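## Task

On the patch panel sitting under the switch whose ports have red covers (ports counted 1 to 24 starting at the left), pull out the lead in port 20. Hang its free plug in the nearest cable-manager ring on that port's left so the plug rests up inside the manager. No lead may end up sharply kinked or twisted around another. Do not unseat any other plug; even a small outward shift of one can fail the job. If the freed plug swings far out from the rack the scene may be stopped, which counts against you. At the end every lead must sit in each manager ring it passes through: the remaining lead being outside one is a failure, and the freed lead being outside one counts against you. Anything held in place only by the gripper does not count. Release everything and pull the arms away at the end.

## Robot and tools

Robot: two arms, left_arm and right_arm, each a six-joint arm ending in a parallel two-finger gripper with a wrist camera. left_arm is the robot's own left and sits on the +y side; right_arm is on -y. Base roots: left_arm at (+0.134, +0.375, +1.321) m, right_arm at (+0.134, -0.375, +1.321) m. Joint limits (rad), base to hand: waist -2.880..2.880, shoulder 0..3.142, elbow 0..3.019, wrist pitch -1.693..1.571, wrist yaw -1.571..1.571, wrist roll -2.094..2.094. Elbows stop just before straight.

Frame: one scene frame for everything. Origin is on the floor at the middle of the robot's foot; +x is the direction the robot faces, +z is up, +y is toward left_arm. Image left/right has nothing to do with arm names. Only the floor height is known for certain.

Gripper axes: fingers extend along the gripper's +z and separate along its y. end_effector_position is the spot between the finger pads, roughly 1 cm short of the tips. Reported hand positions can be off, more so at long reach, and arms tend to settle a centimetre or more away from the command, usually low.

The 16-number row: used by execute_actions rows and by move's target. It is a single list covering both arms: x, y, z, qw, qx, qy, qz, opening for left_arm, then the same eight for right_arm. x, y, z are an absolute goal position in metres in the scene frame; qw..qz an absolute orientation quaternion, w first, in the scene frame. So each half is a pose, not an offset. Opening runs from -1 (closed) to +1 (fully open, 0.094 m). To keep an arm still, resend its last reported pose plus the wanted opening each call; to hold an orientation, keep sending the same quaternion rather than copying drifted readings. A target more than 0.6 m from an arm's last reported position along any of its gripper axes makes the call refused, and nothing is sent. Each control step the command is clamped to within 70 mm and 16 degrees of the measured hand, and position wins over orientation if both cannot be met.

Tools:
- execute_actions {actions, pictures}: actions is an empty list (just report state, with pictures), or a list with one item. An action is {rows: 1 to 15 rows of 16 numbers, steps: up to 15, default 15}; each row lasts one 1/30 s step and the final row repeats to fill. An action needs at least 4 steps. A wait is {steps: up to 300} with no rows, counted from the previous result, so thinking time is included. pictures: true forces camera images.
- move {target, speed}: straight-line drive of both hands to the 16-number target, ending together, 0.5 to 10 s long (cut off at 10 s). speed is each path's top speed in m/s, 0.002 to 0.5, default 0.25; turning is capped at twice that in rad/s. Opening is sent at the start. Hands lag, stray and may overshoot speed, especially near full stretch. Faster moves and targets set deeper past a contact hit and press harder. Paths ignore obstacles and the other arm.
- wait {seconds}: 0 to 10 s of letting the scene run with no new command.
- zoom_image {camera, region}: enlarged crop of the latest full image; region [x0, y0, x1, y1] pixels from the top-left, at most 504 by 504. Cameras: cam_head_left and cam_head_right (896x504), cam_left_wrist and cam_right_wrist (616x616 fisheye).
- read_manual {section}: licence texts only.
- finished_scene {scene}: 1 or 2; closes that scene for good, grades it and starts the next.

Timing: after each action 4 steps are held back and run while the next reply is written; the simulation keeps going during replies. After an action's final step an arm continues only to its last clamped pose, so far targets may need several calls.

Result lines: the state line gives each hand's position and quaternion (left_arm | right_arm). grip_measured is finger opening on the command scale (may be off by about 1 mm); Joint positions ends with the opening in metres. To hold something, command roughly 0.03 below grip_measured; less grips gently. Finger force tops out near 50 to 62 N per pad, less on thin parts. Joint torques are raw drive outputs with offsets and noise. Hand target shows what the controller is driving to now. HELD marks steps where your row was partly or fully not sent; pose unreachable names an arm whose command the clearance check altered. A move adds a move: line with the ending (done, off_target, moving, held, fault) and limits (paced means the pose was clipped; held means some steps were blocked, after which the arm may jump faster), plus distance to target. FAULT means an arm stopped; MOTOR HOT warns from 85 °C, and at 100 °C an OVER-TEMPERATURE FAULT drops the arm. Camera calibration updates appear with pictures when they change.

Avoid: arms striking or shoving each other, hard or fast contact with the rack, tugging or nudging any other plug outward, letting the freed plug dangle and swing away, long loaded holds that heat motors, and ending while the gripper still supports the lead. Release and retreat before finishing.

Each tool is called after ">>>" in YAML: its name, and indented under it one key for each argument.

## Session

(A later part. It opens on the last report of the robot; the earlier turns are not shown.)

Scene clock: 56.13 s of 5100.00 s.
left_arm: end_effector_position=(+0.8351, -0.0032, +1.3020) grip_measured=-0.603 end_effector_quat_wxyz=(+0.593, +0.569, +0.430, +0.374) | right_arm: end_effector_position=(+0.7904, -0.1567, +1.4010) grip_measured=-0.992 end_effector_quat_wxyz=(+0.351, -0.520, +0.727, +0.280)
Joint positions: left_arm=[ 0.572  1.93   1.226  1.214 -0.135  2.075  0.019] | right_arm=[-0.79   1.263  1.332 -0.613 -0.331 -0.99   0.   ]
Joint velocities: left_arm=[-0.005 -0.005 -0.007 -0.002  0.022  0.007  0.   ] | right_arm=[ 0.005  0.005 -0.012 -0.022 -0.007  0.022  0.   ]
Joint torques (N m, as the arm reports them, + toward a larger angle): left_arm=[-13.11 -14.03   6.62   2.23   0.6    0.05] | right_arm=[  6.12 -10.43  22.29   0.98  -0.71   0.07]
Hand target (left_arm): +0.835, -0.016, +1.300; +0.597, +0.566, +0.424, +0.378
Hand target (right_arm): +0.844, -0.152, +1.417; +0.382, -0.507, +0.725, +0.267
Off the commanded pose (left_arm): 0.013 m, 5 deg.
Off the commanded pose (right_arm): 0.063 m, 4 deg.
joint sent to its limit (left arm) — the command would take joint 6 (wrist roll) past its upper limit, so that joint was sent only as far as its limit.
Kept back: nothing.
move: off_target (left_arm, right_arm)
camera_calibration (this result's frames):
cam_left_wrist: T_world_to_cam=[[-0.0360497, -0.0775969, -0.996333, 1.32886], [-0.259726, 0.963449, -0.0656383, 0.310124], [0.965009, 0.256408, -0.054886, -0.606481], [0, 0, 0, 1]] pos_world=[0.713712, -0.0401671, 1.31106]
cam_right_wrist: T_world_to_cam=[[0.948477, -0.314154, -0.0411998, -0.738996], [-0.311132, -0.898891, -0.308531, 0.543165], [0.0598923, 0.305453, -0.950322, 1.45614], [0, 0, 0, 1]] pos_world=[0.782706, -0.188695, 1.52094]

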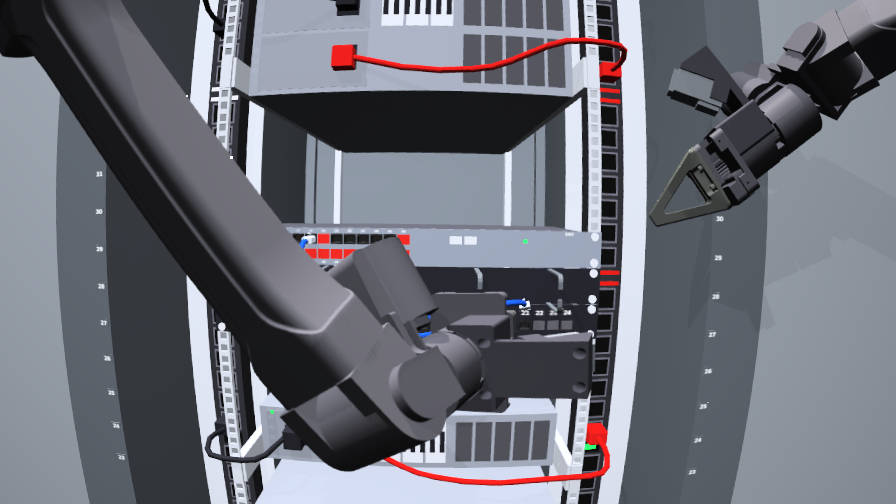

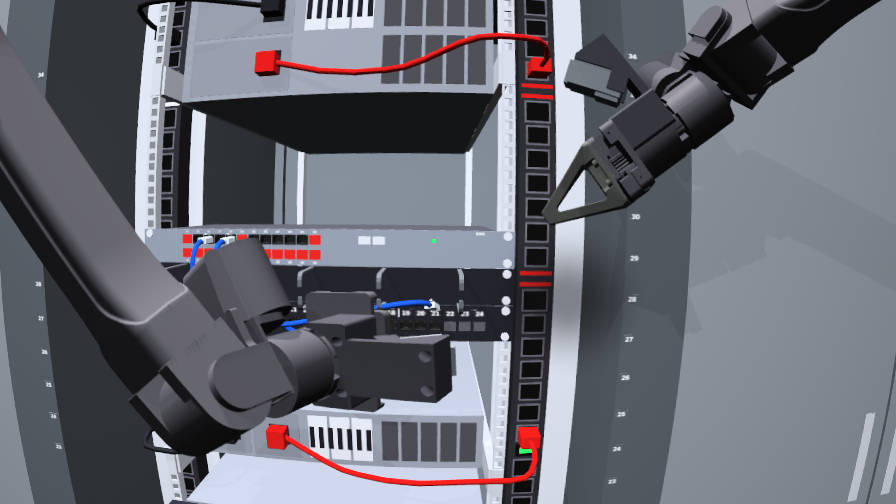

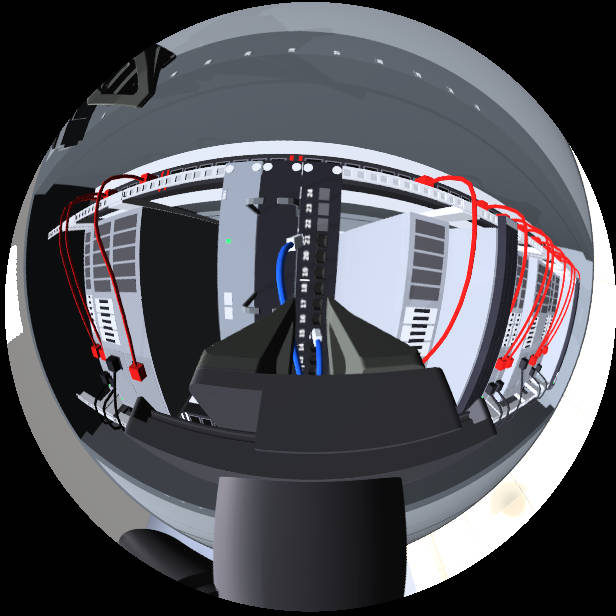

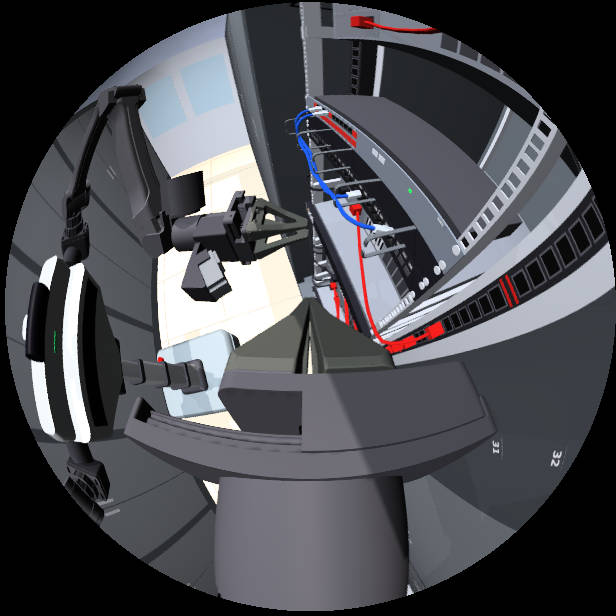

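>>> move:
  target: [0.85,-0.03,1.325,0.593,0.569,0.43,0.374,-0.6,0.775,-0.16,1.40,0.36,-0.515,0.727,0.275,-1]
  speed: 0.04

>>> zoom_image:
  camera: "cam_left_wrist"
  region: [230,170,390,330]

Scene clock: 57.63 s of 5100.00 s.
left_arm: end_effector_position=(+0.8421, -0.0211, +1.3139) grip_measured=-0.603 end_effector_quat_wxyz=(+0.590, +0.573, +0.436, +0.366) | right_arm: end_effector_position=(+0.7753, -0.1593, +1.3972) grip_measured=-0.992 end_effector_quat_wxyz=(+0.354, -0.519, +0.727, +0.279)
Joint positions: left_arm=[ 0.541  1.93   1.27   1.154 -0.171  2.075  0.019] | right_arm=[-0.79   1.231  1.271 -0.578 -0.33  -0.989  0.   ]
Joint velocities: left_arm=[ 0.015 -0.015 -0.002  0.002  0.037  0.007 -0.001] | right_arm=[ 0.005 -0.005  0.002 -0.027 -0.051 -0.051 -0.001]
Joint torques (N m, as the arm reports them, + toward a larger angle): left_arm=[-13.41 -16.2    7.2    1.53   0.43   0.05] | right_arm=[  6.48 -18.31   7.58   1.67  -0.35   0.04]
Hand target (left_arm): +0.849, -0.029, +1.325; +0.594, +0.568, +0.432, +0.371
Hand target (right_arm): +0.775, -0.160, +1.400; +0.360, -0.515, +0.727, +0.275
Off the commanded pose (left_arm): 0.016 m, 1 deg.
Off the commanded pose (right_arm): 0.003 m, 1 deg.
joint sent to its limit (left arm) — the command would take joint 6 (wrist roll) past its upper limit, so that joint was sent only as far as its limit.
Kept back: nothing.
move: off_target (left_arm)
camera_calibration (this result's frames):
cam_left_wrist: T_world_to_cam=[[-0.0587122, -0.081708, -0.994925, 1.35665], [-0.258938, 0.96378, -0.0638698, 0.326951], [0.964108, 0.253874, -0.0777429, -0.577293], [0, 0, 0, 1]] pos_world=[0.720884, -0.0577002, 1.32577]
cam_right_wrist: T_world_to_cam=[[0.9474, -0.317888, -0.037158, -0.731045], [-0.313269, -0.897273, -0.31107, 0.540407], [0.0655446, 0.306348, -0.94966, 1.44912], [0, 0, 0, 1]] pos_world=[0.766903, -0.191432, 1.51711]

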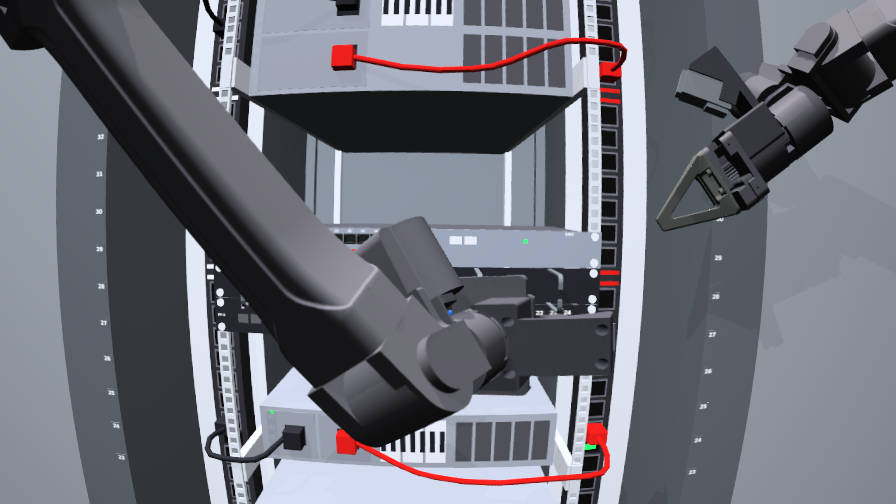

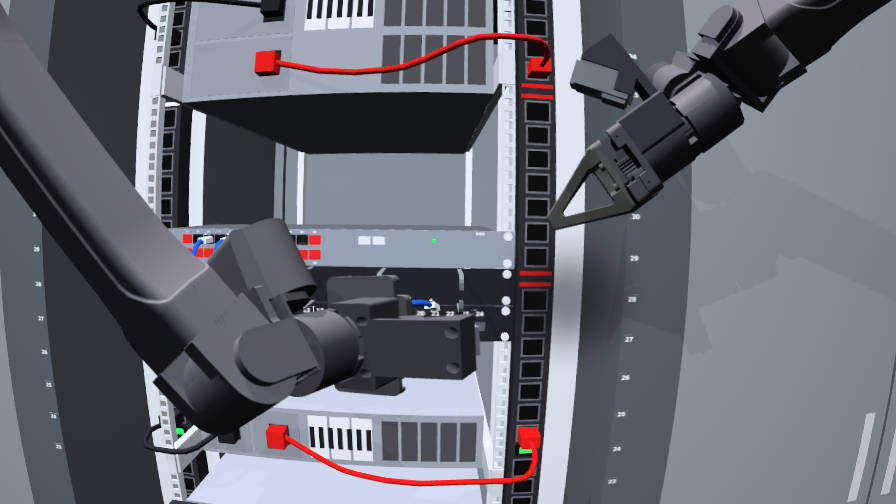

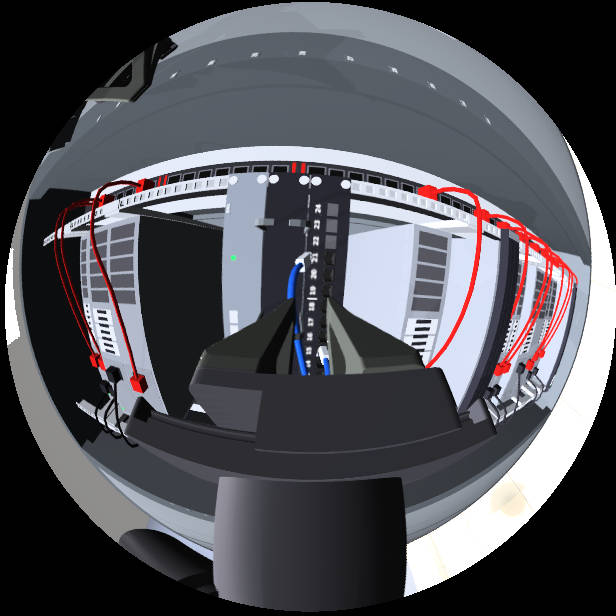

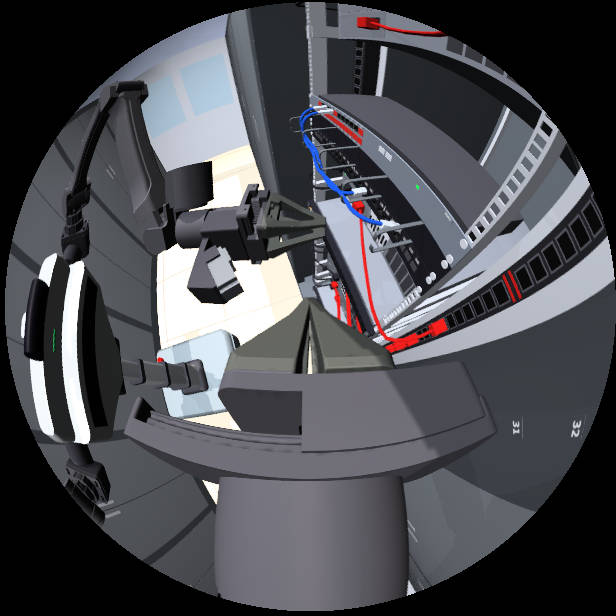

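Region (230, 170, 390, 330) of cam_left_wrist's 616x616 image, scaled by 3.150, with more detail than that image has.

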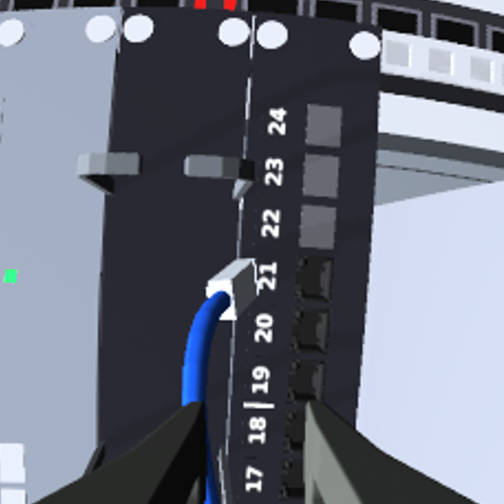

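>>> move:
  target: [0.872,-0.025,1.315,0.593,0.569,0.43,0.374,-0.5,0.775,-0.16,1.40,0.36,-0.515,0.727,0.275,-1]
  speed: 0.03

Scene clock: 59.17 s of 5100.00 s.
left_arm: end_effector_position=(+0.8605, -0.0262, +1.3281) grip_measured=-0.503 end_effector_quat_wxyz=(+0.600, +0.566, +0.429, +0.367) | right_arm: end_effector_position=(+0.7753, -0.1593, +1.3972) grip_measured=-0.992 end_effector_quat_wxyz=(+0.354, -0.519, +0.727, +0.279)
Joint positions: left_arm=[ 0.541  1.93   1.325  1.118 -0.149  2.075  0.023] | right_arm=[-0.79   1.231  1.271 -0.578 -0.33  -0.989  0.   ]
Joint velocities: left_arm=[-0.015 -0.005  0.012 -0.027 -0.022 -0.066 -0.002] | right_arm=[-0.015 -0.015  0.007 -0.002 -0.051 -0.066 -0.   ]
Joint torques (N m, as the arm reports them, + toward a larger angle): left_arm=[-11.5  -15.23   7.66   1.55   0.62  -0.02] | right_arm=[  6.67 -17.82   7.59   1.63  -0.34   0.04]
Hand target (left_arm): +0.871, -0.024, +1.316; +0.593, +0.569, +0.430, +0.374
Hand target (right_arm): +0.775, -0.160, +1.400; +0.360, -0.515, +0.727, +0.275
Off the commanded pose (left_arm): 0.017 m, 1 deg.
Off the commanded pose (right_arm): 0.003 m, 1 deg.
Kept back: nothing.
move: off_target (left_arm)
camera_calibration (this result's frames):
cam_left_wrist: T_world_to_cam=[[-0.0353531, -0.0938851, -0.994955, 1.3511], [-0.24932, 0.964927, -0.0821927, 0.353667], [0.967776, 0.245157, -0.0575206, -0.622841], [0, 0, 0, 1]] pos_world=[0.738712, -0.0617202, 1.33753]
cam_right_wrist: T_world_to_cam=[[0.9474, -0.317888, -0.037158, -0.731045], [-0.313269, -0.897273, -0.31107, 0.540407], [0.0655446, 0.306348, -0.94966, 1.44912], [0, 0, 0, 1]] pos_world=[0.766903, -0.191432, 1.51711]

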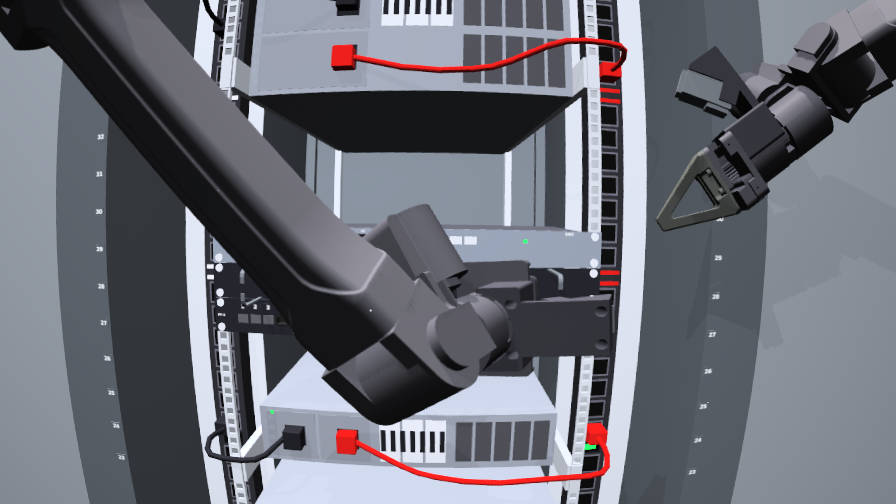

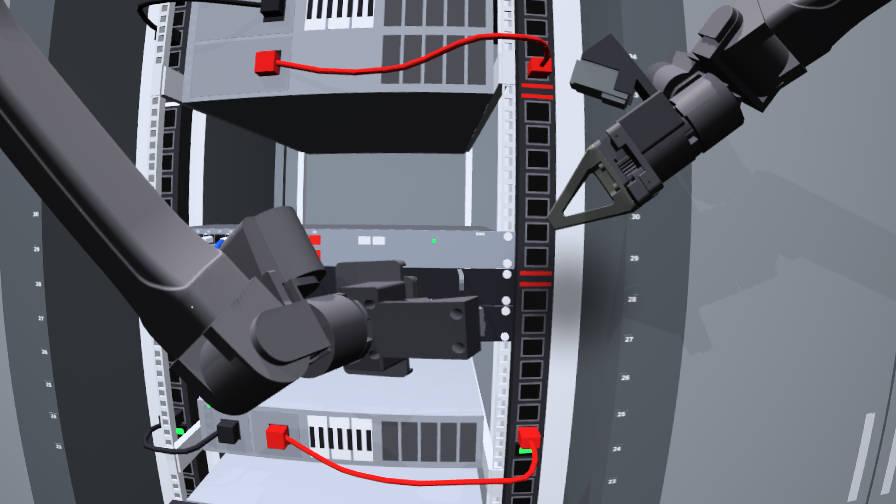

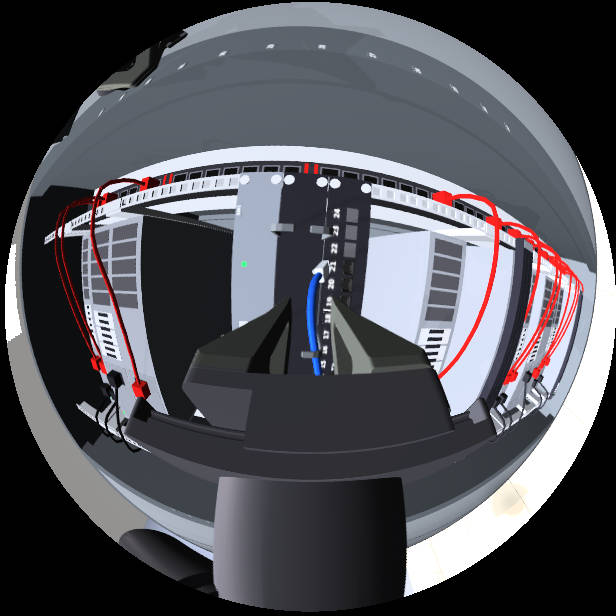

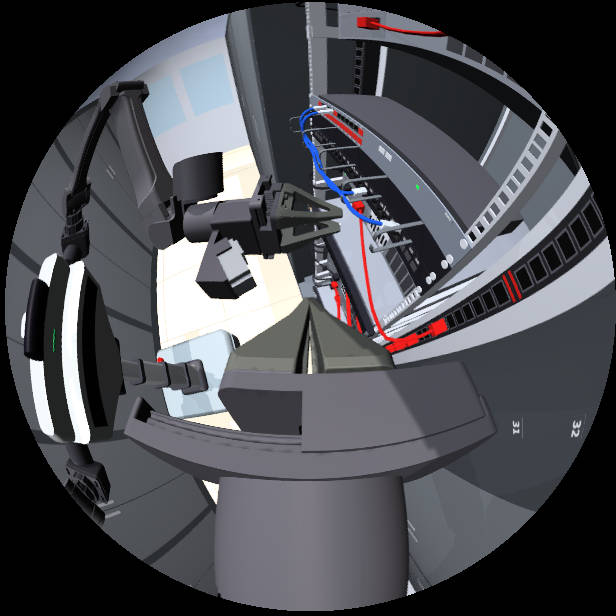

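>>> move:
  target: [0.905,-0.024,1.296,0.593,0.569,0.43,0.374,-0.5,0.775,-0.16,1.40,0.36,-0.515,0.727,0.275,-1]
  speed: 0.025

>>> zoom_image:
  camera: "cam_right_wrist"
  region: [280,130,450,300]

Scene clock: 61.90 s of 5100.00 s.
left_arm: end_effector_position=(+0.8940, -0.0252, +1.3246) grip_measured=-0.503 end_effector_quat_wxyz=(+0.602, +0.564, +0.423, +0.374) | right_arm: end_effector_position=(+0.7753, -0.1593, +1.3972) grip_measured=-0.992 end_effector_quat_wxyz=(+0.354, -0.519, +0.727, +0.279)
Joint positions: left_arm=[ 0.571  1.962  1.424  1.062 -0.115  2.074  0.023] | right_arm=[-0.79   1.231  1.271 -0.578 -0.33  -0.989  0.   ]
Joint velocities: left_arm=[-0.015  0.005 -0.002  0.012 -0.007  0.007 -0.   ] | right_arm=[ 0.005 -0.005 -0.017 -0.007 -0.037  0.007  0.   ]
Joint torques (N m, as the arm reports them, + toward a larger angle): left_arm=[-10.9  -14.86   8.29   1.45   0.61  -0.18] | right_arm=[  6.63 -17.8    7.51   1.62  -0.36   0.03]
Hand target (left_arm): +0.903, -0.022, +1.297; +0.593, +0.569, +0.430, +0.374
Hand target (right_arm): +0.775, -0.160, +1.400; +0.360, -0.515, +0.727, +0.275
Off the commanded pose (left_arm): 0.031 m, 1 deg.
Off the commanded pose (right_arm): 0.003 m, 1 deg.
Kept back: nothing.
move: off_target (left_arm)
camera_calibration (this result's frames):
cam_left_wrist: T_world_to_cam=[[-0.0161354, -0.0887066, -0.995927, 1.33311], [-0.249184, 0.964986, -0.0819135, 0.360211], [0.968322, 0.246848, -0.0376747, -0.68249], [0, 0, 0, 1]] pos_world=[0.772139, -0.0608716, 1.33148]
cam_right_wrist: T_world_to_cam=[[0.9474, -0.317888, -0.037158, -0.731045], [-0.313269, -0.897273, -0.31107, 0.540407], [0.0655446, 0.306348, -0.94966, 1.44912], [0, 0, 0, 1]] pos_world=[0.766903, -0.191432, 1.51711]

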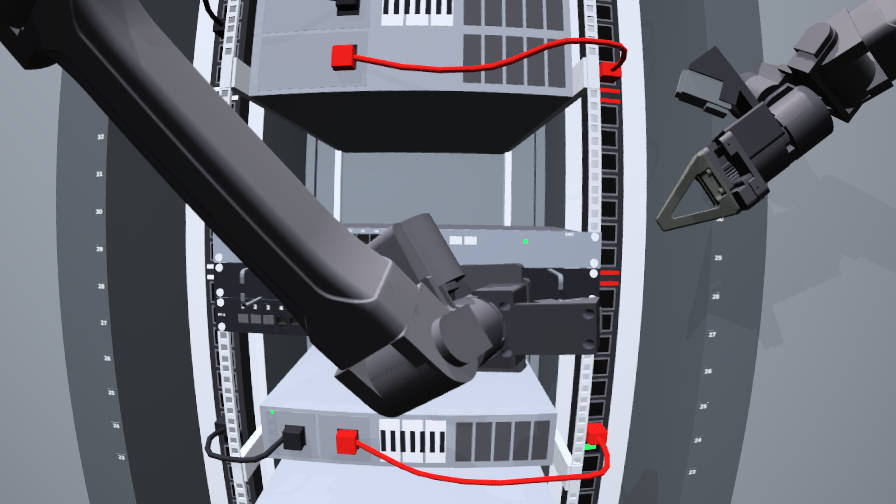

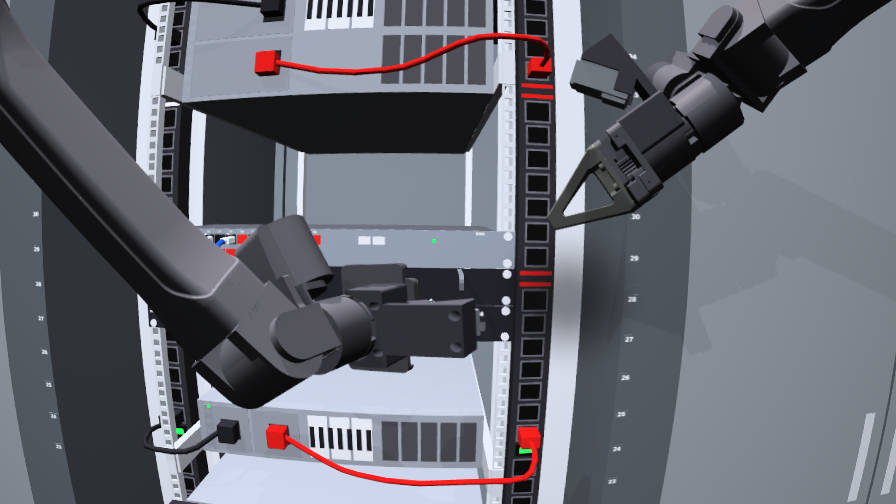

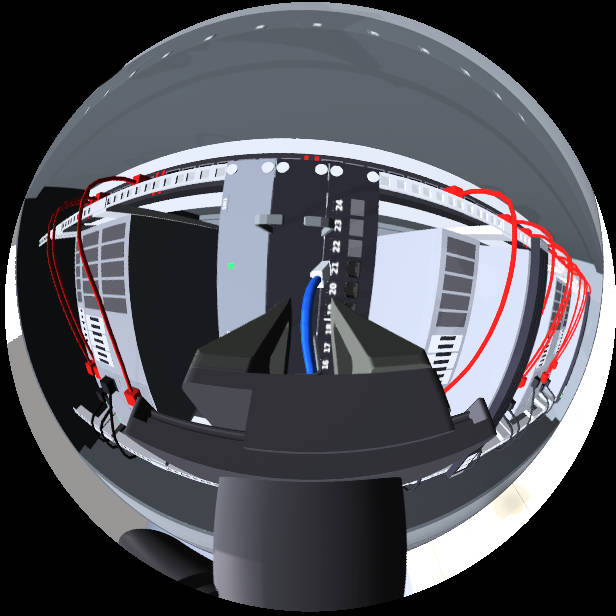

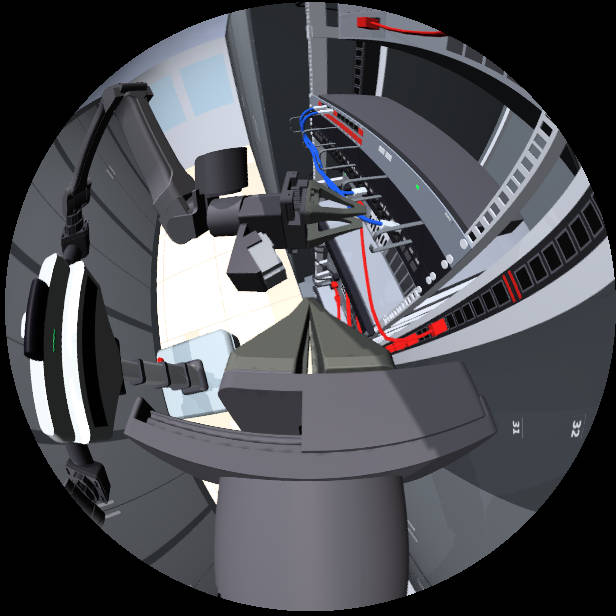

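Region (280, 130, 450, 300) of cam_right_wrist's 616x616 image, scaled by 2.965, with more detail than that image has.

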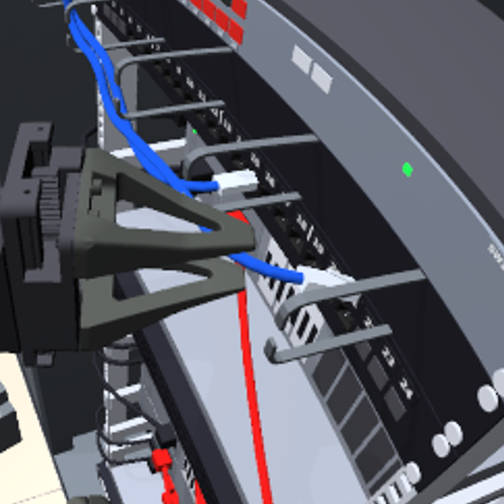

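>>> execute_actions:
  actions:
    - {"rows":[[0.905,-0.024,1.296,0.593,0.569,0.43,0.374,-0.92,0.775,-0.16,1.40,0.36,-0.515,0.727,0.275,-1]],"steps":15}

>>> move:
  target: [0.908,-0.035,1.34,0.65,0.62,0.33,0.29,-0.92,0.775,-0.16,1.40,0.36,-0.515,0.727,0.275,-1]
  speed: 0.04

>>> zoom_image:
  camera: "cam_right_wrist"
  region: [280,130,450,300]

Scene clock: 62.37 s of 5100.00 s.
left_arm: end_effector_position=(+0.8939, -0.0254, +1.3244) grip_measured=-0.898 end_effector_quat_wxyz=(+0.603, +0.564, +0.423, +0.374) | right_arm: end_effector_position=(+0.7753, -0.1593, +1.3972) grip_measured=-0.992 end_effector_quat_wxyz=(+0.354, -0.519, +0.727, +0.279)
Joint positions: left_arm=[ 0.571  1.962  1.424  1.062 -0.114  2.074  0.005] | right_arm=[-0.79   1.231  1.271 -0.578 -0.33  -0.989  0.   ]
Joint velocities: left_arm=[ 0.015 -0.005  0.002 -0.002  0.037 -0.007  0.   ] | right_arm=[-0.024 -0.005  0.017 -0.002 -0.095  0.022 -0.001]
Joint torques (N m, as the arm reports them, + toward a larger angle): left_arm=[-10.92 -14.67   8.4    1.49   0.57  -0.18] | right_arm=[  6.51 -17.88   7.57   1.66  -0.37   0.05]
Steps of this call (steps 1 to 3: nothing new was sent; steps 4 to 14: the first 11 steps of this action). Readings (end_effector_position):
4: left_arm (+0.8940, -0.0252, +1.3246) | right_arm (+0.7753, -0.1593, +1.3972)
5: left_arm (+0.8939, -0.0253, +1.3244) | right_arm (+0.7753, -0.1593, +1.3972)
7: left_arm (+0.8939, -0.0254, +1.3244) | right_arm (+0.7753, -0.1593, +1.3972)
11: left_arm (+0.8939, -0.0254, +1.3244) | right_arm (+0.7753, -0.1593, +1.3972)
14: the state above

Scene clock: 66.47 s of 5100.00 s.
left_arm: end_effector_position=(+0.8870, -0.0474, +1.3267) grip_measured=-0.898 end_effector_quat_wxyz=(+0.646, +0.630, +0.330, +0.277) | right_arm: end_effector_position=(+0.7753, -0.1593, +1.3972) grip_measured=-0.992 end_effector_quat_wxyz=(+0.354, -0.519, +0.727, +0.279)
Joint positions: left_arm=[0.608 1.898 1.424 0.813 0.169 2.074 0.005] | right_arm=[-0.79   1.231  1.271 -0.578 -0.33  -0.989  0.   ]
Joint velocities: left_arm=[-0.015 -0.005 -0.007 -0.007  0.066 -0.037 -0.   ] | right_arm=[-0.015 -0.005 -0.032  0.007 -0.007  0.037 -0.001]
Joint torques (N m, as the arm reports them, + toward a larger angle): left_arm=[-11.6  -19.55   8.02   1.29   0.88  -0.08] | right_arm=[  6.84 -17.85   7.65   1.63  -0.36   0.03]
Hand target (left_arm): +0.907, -0.034, +1.341; +0.649, +0.621, +0.330, +0.290
Hand target (right_arm): +0.775, -0.160, +1.400; +0.360, -0.515, +0.727, +0.275
Off your previous action's commanded pose (left_arm): 0.031 m, 2 deg at its last step (step 4 of this call).
Off your previous action's commanded pose (right_arm): 0.003 m, 1 deg at its last step (step 4 of this call).
Off the commanded pose (left_arm): 0.028 m, 2 deg.
Off the commanded pose (right_arm): 0.003 m, 1 deg.
Kept back: nothing.
move: off_target (left_arm)
camera_calibration (this result's frames):
cam_left_wrist: T_world_to_cam=[[-0.0498705, -0.0615727, -0.996856, 1.36554], [0.0578558, 0.996244, -0.0644293, 0.0860297], [0.997079, -0.060887, -0.0461209, -0.69899], [0, 0, 0, 1]] pos_world=[0.760071, -0.0441859, 1.33455]
cam_right_wrist: T_world_to_cam=[[0.9474, -0.317888, -0.037158, -0.731045], [-0.313269, -0.897273, -0.31107, 0.540407], [0.0655446, 0.306348, -0.94966, 1.44912], [0, 0, 0, 1]] pos_world=[0.766903, -0.191432, 1.51711]

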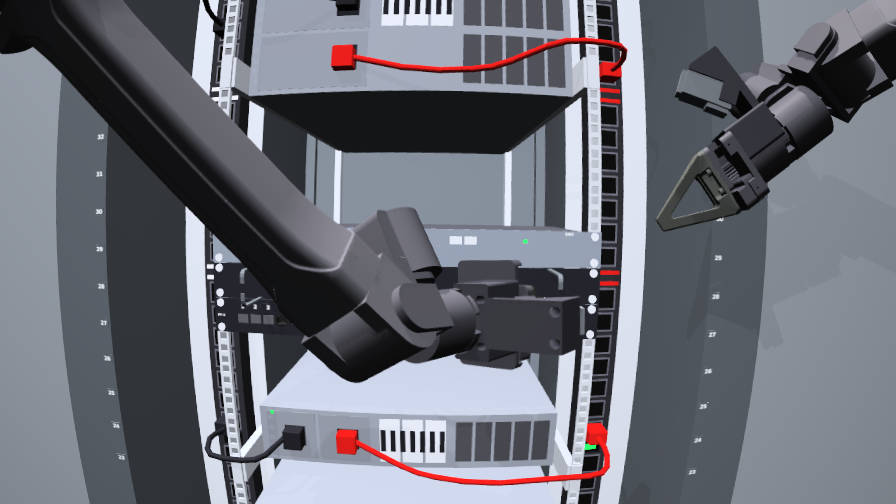

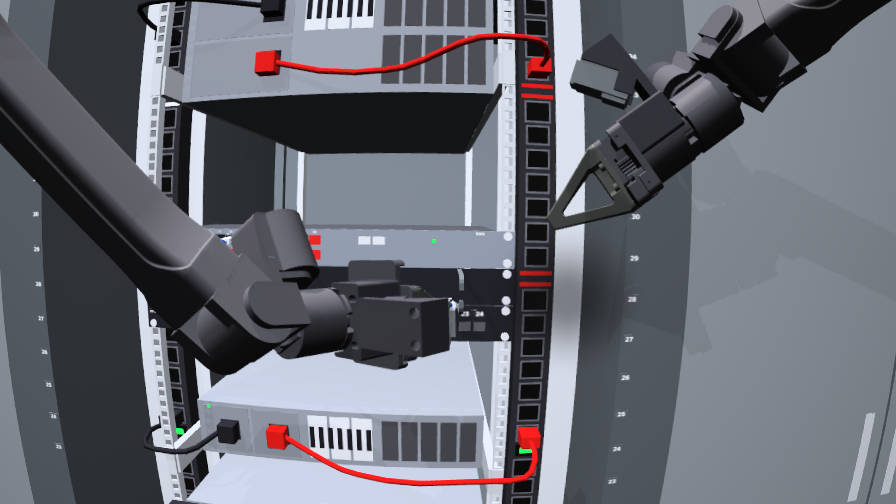

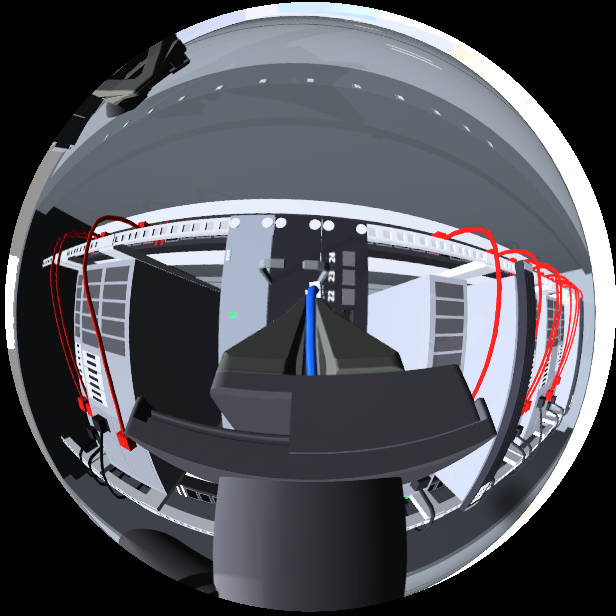

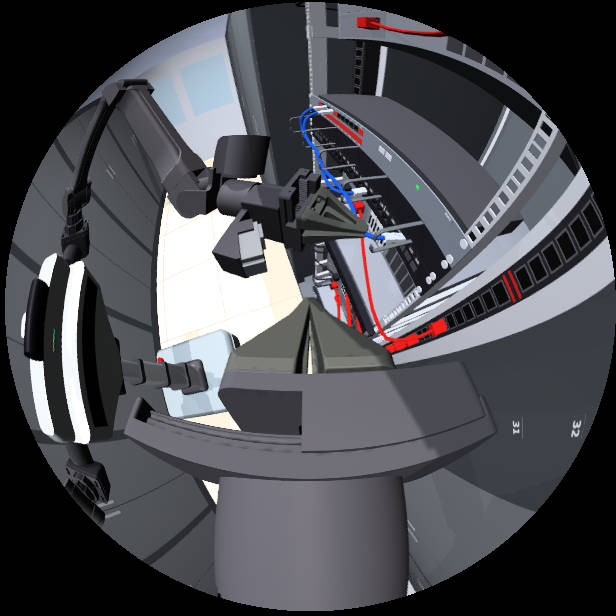

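Region (280, 130, 450, 300) of cam_right_wrist's 616x616 image, scaled by 2.965, with more detail than that image has.

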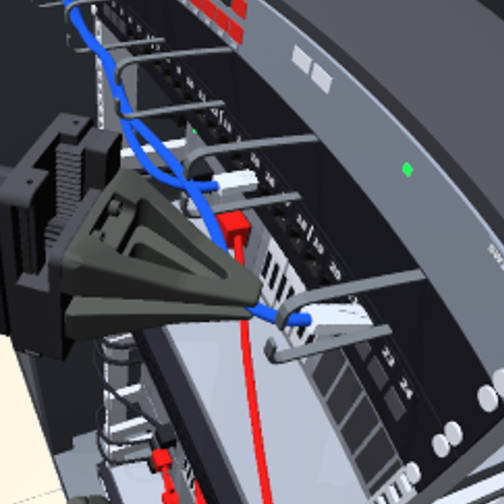

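Plug abuts the bar; lift 1 cm.

>>> move:
  target: [0.905,-0.04,1.352,0.655,0.615,0.325,0.295,-0.92,0.775,-0.16,1.40,0.36,-0.515,0.727,0.275,-1]
  speed: 0.02

>>> zoom_image:
  camera: "cam_right_wrist"
  region: [280,130,450,300]

Scene clock: 68.53 s of 5100.00 s.
left_arm: end_effector_position=(+0.8878, -0.0465, +1.3279) grip_measured=-0.898 end_effector_quat_wxyz=(+0.646, +0.629, +0.331, +0.278) | right_arm: end_effector_position=(+0.7753, -0.1593, +1.3972) grip_measured=-0.992 end_effector_quat_wxyz=(+0.354, -0.519, +0.727, +0.279)
Joint positions: left_arm=[0.608 1.896 1.424 0.813 0.167 2.074 0.005] | right_arm=[-0.79   1.231  1.271 -0.578 -0.33  -0.989  0.   ]
Joint velocities: left_arm=[-0.005 -0.015 -0.002  0.002 -0.051  0.037  0.   ] | right_arm=[-0.005 -0.005 -0.007  0.002 -0.081 -0.066 -0.001]
Joint torques (N m, as the arm reports them, + toward a larger angle): left_arm=[-12.74 -19.8    7.85   1.78   0.79  -0.01] | right_arm=[  6.18 -18.13   7.5    1.66  -0.36   0.05]
Hand target (left_arm): +0.904, -0.039, +1.352; +0.655, +0.615, +0.325, +0.295
Hand target (right_arm): +0.775, -0.160, +1.400; +0.360, -0.515, +0.727, +0.275
Off the commanded pose (left_arm): 0.030 m, 3 deg.
Off the commanded pose (right_arm): 0.003 m, 1 deg.
Kept back: nothing.
move: off_target (left_arm)
camera_calibration (this result's frames):
cam_left_wrist: T_world_to_cam=[[-0.0489434, -0.0618822, -0.996883, 1.36612], [0.0556112, 0.996362, -0.0645802, 0.0873992], [0.997252, -0.0585986, -0.045324, -0.700768], [0, 0, 0, 1]] pos_world=[0.760845, -0.0436068, 1.33574]
cam_right_wrist: T_world_to_cam=[[0.9474, -0.317888, -0.037158, -0.731045], [-0.313269, -0.897273, -0.31107, 0.540407], [0.0655446, 0.306348, -0.94966, 1.44912], [0, 0, 0, 1]] pos_world=[0.766903, -0.191432, 1.51711]

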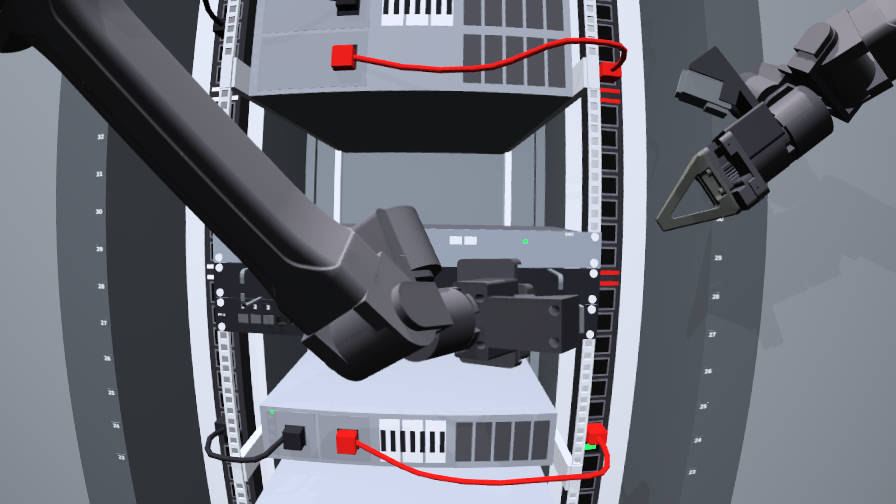

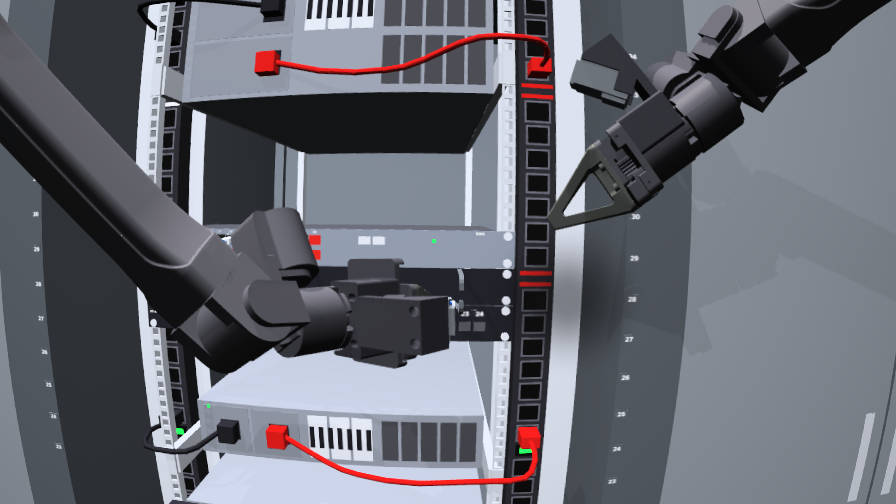

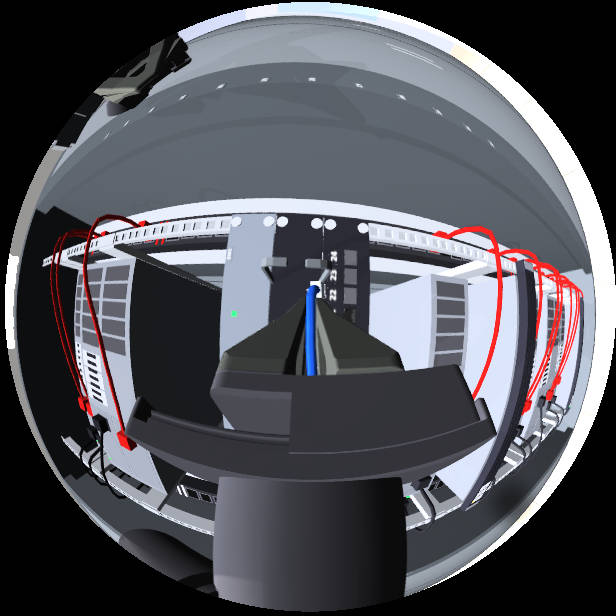

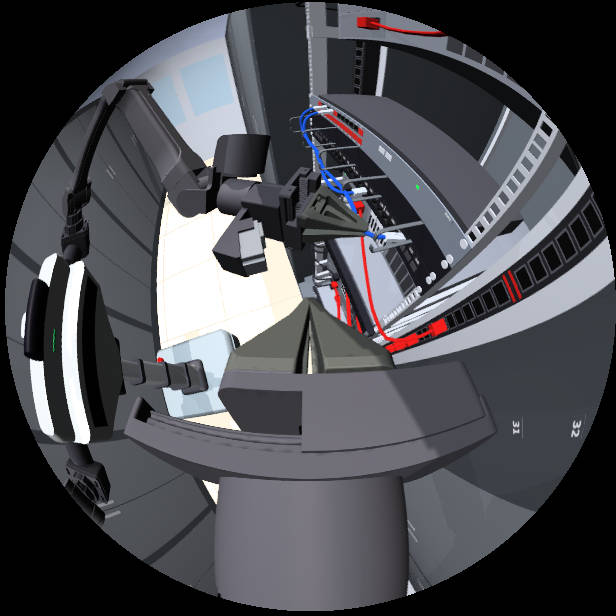

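Region (280, 130, 450, 300) of cam_right_wrist's 616x616 image, scaled by 2.965, with more detail than that image has.

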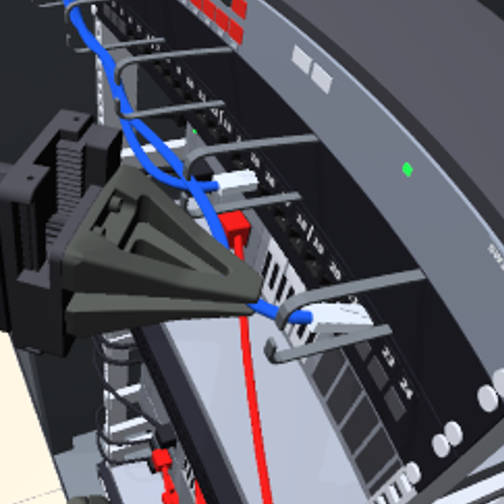

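>>> move:
  target: [0.905,-0.04,1.365,0.655,0.615,0.325,0.295,-0.92,0.775,-0.16,1.40,0.36,-0.515,0.727,0.275,-1]
  speed: 0.02

>>> zoom_image:
  camera: "cam_right_wrist"
  region: [280,130,450,300]

Scene clock: 71.07 s of 5100.00 s.
left_arm: end_effector_position=(+0.8927, -0.0410, +1.3375) grip_measured=-0.898 end_effector_quat_wxyz=(+0.646, +0.626, +0.332, +0.282) | right_arm: end_effector_position=(+0.7753, -0.1593, +1.3972) grip_measured=-0.992 end_effector_quat_wxyz=(+0.354, -0.519, +0.727, +0.279)
Joint positions: left_arm=[0.608 1.878 1.424 0.805 0.162 2.074 0.005] | right_arm=[-0.79   1.231  1.271 -0.578 -0.33  -0.989  0.   ]
Joint velocities: left_arm=[-0.015 -0.015 -0.002  0.012 -0.037  0.007 -0.   ] | right_arm=[ 0.005 -0.005  0.017  0.007  0.022 -0.022  0.001]
Joint torques (N m, as the arm reports them, + toward a larger angle): left_arm=[-13.62 -19.88   7.58   1.53   0.59   0.02] | right_arm=[  6.22 -17.93   7.47   1.53  -0.33   0.04]
Hand target (left_arm): +0.904, -0.039, +1.365; +0.655, +0.615, +0.325, +0.295
Hand target (right_arm): +0.775, -0.160, +1.400; +0.360, -0.515, +0.727, +0.275
Off the commanded pose (left_arm): 0.030 m, 2 deg.
Off the commanded pose (right_arm): 0.003 m, 1 deg.
Kept back: nothing.
move: off_target (left_arm)
camera_calibration (this result's frames):
cam_left_wrist: T_world_to_cam=[[-0.0430296, -0.0644074, -0.996996, 1.37103], [0.0464975, 0.996709, -0.0663958, 0.0928504], [0.997991, -0.0492148, -0.0398932, -0.712468], [0, 0, 0, 1]] pos_world=[0.765715, -0.039304, 1.34466]
cam_right_wrist: T_world_to_cam=[[0.9474, -0.317888, -0.037158, -0.731045], [-0.313269, -0.897273, -0.31107, 0.540407], [0.0655446, 0.306348, -0.94966, 1.44912], [0, 0, 0, 1]] pos_world=[0.766903, -0.191432, 1.51711]

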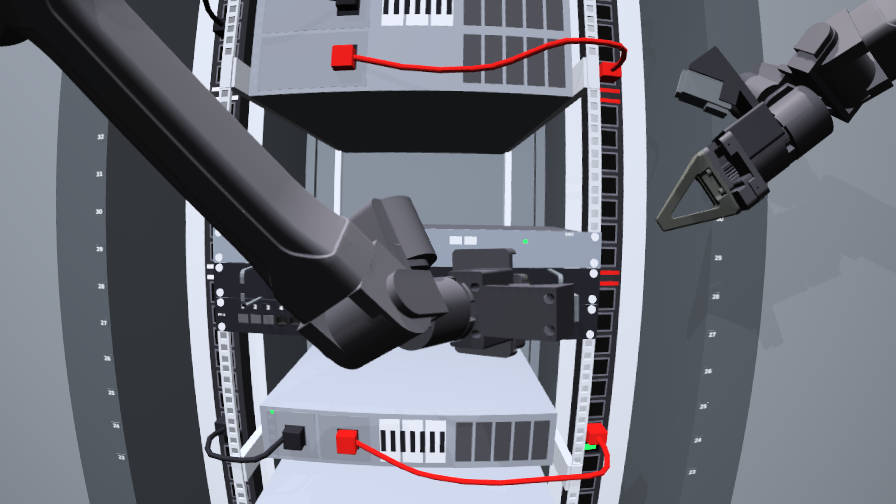

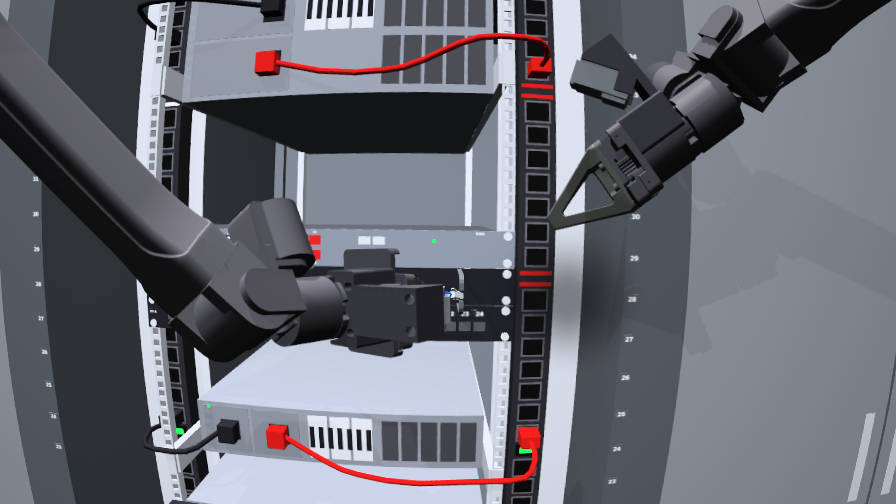

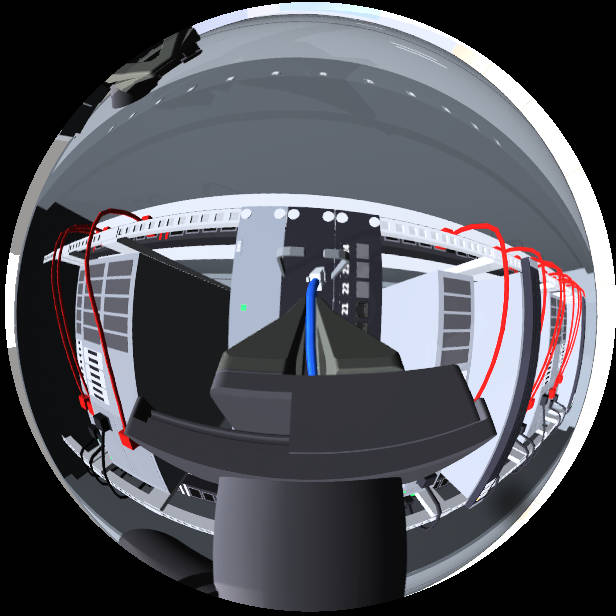

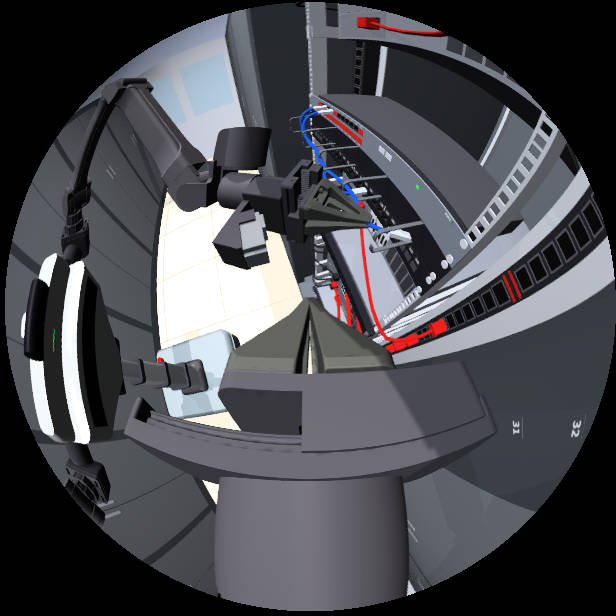

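Region (280, 130, 450, 300) of cam_right_wrist's 616x616 image, scaled by 2.965, with more detail than that image has.

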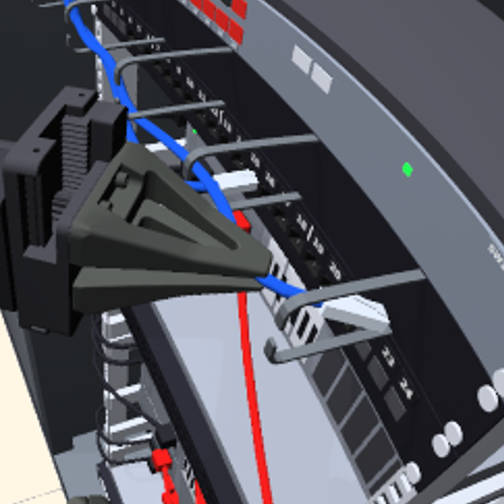

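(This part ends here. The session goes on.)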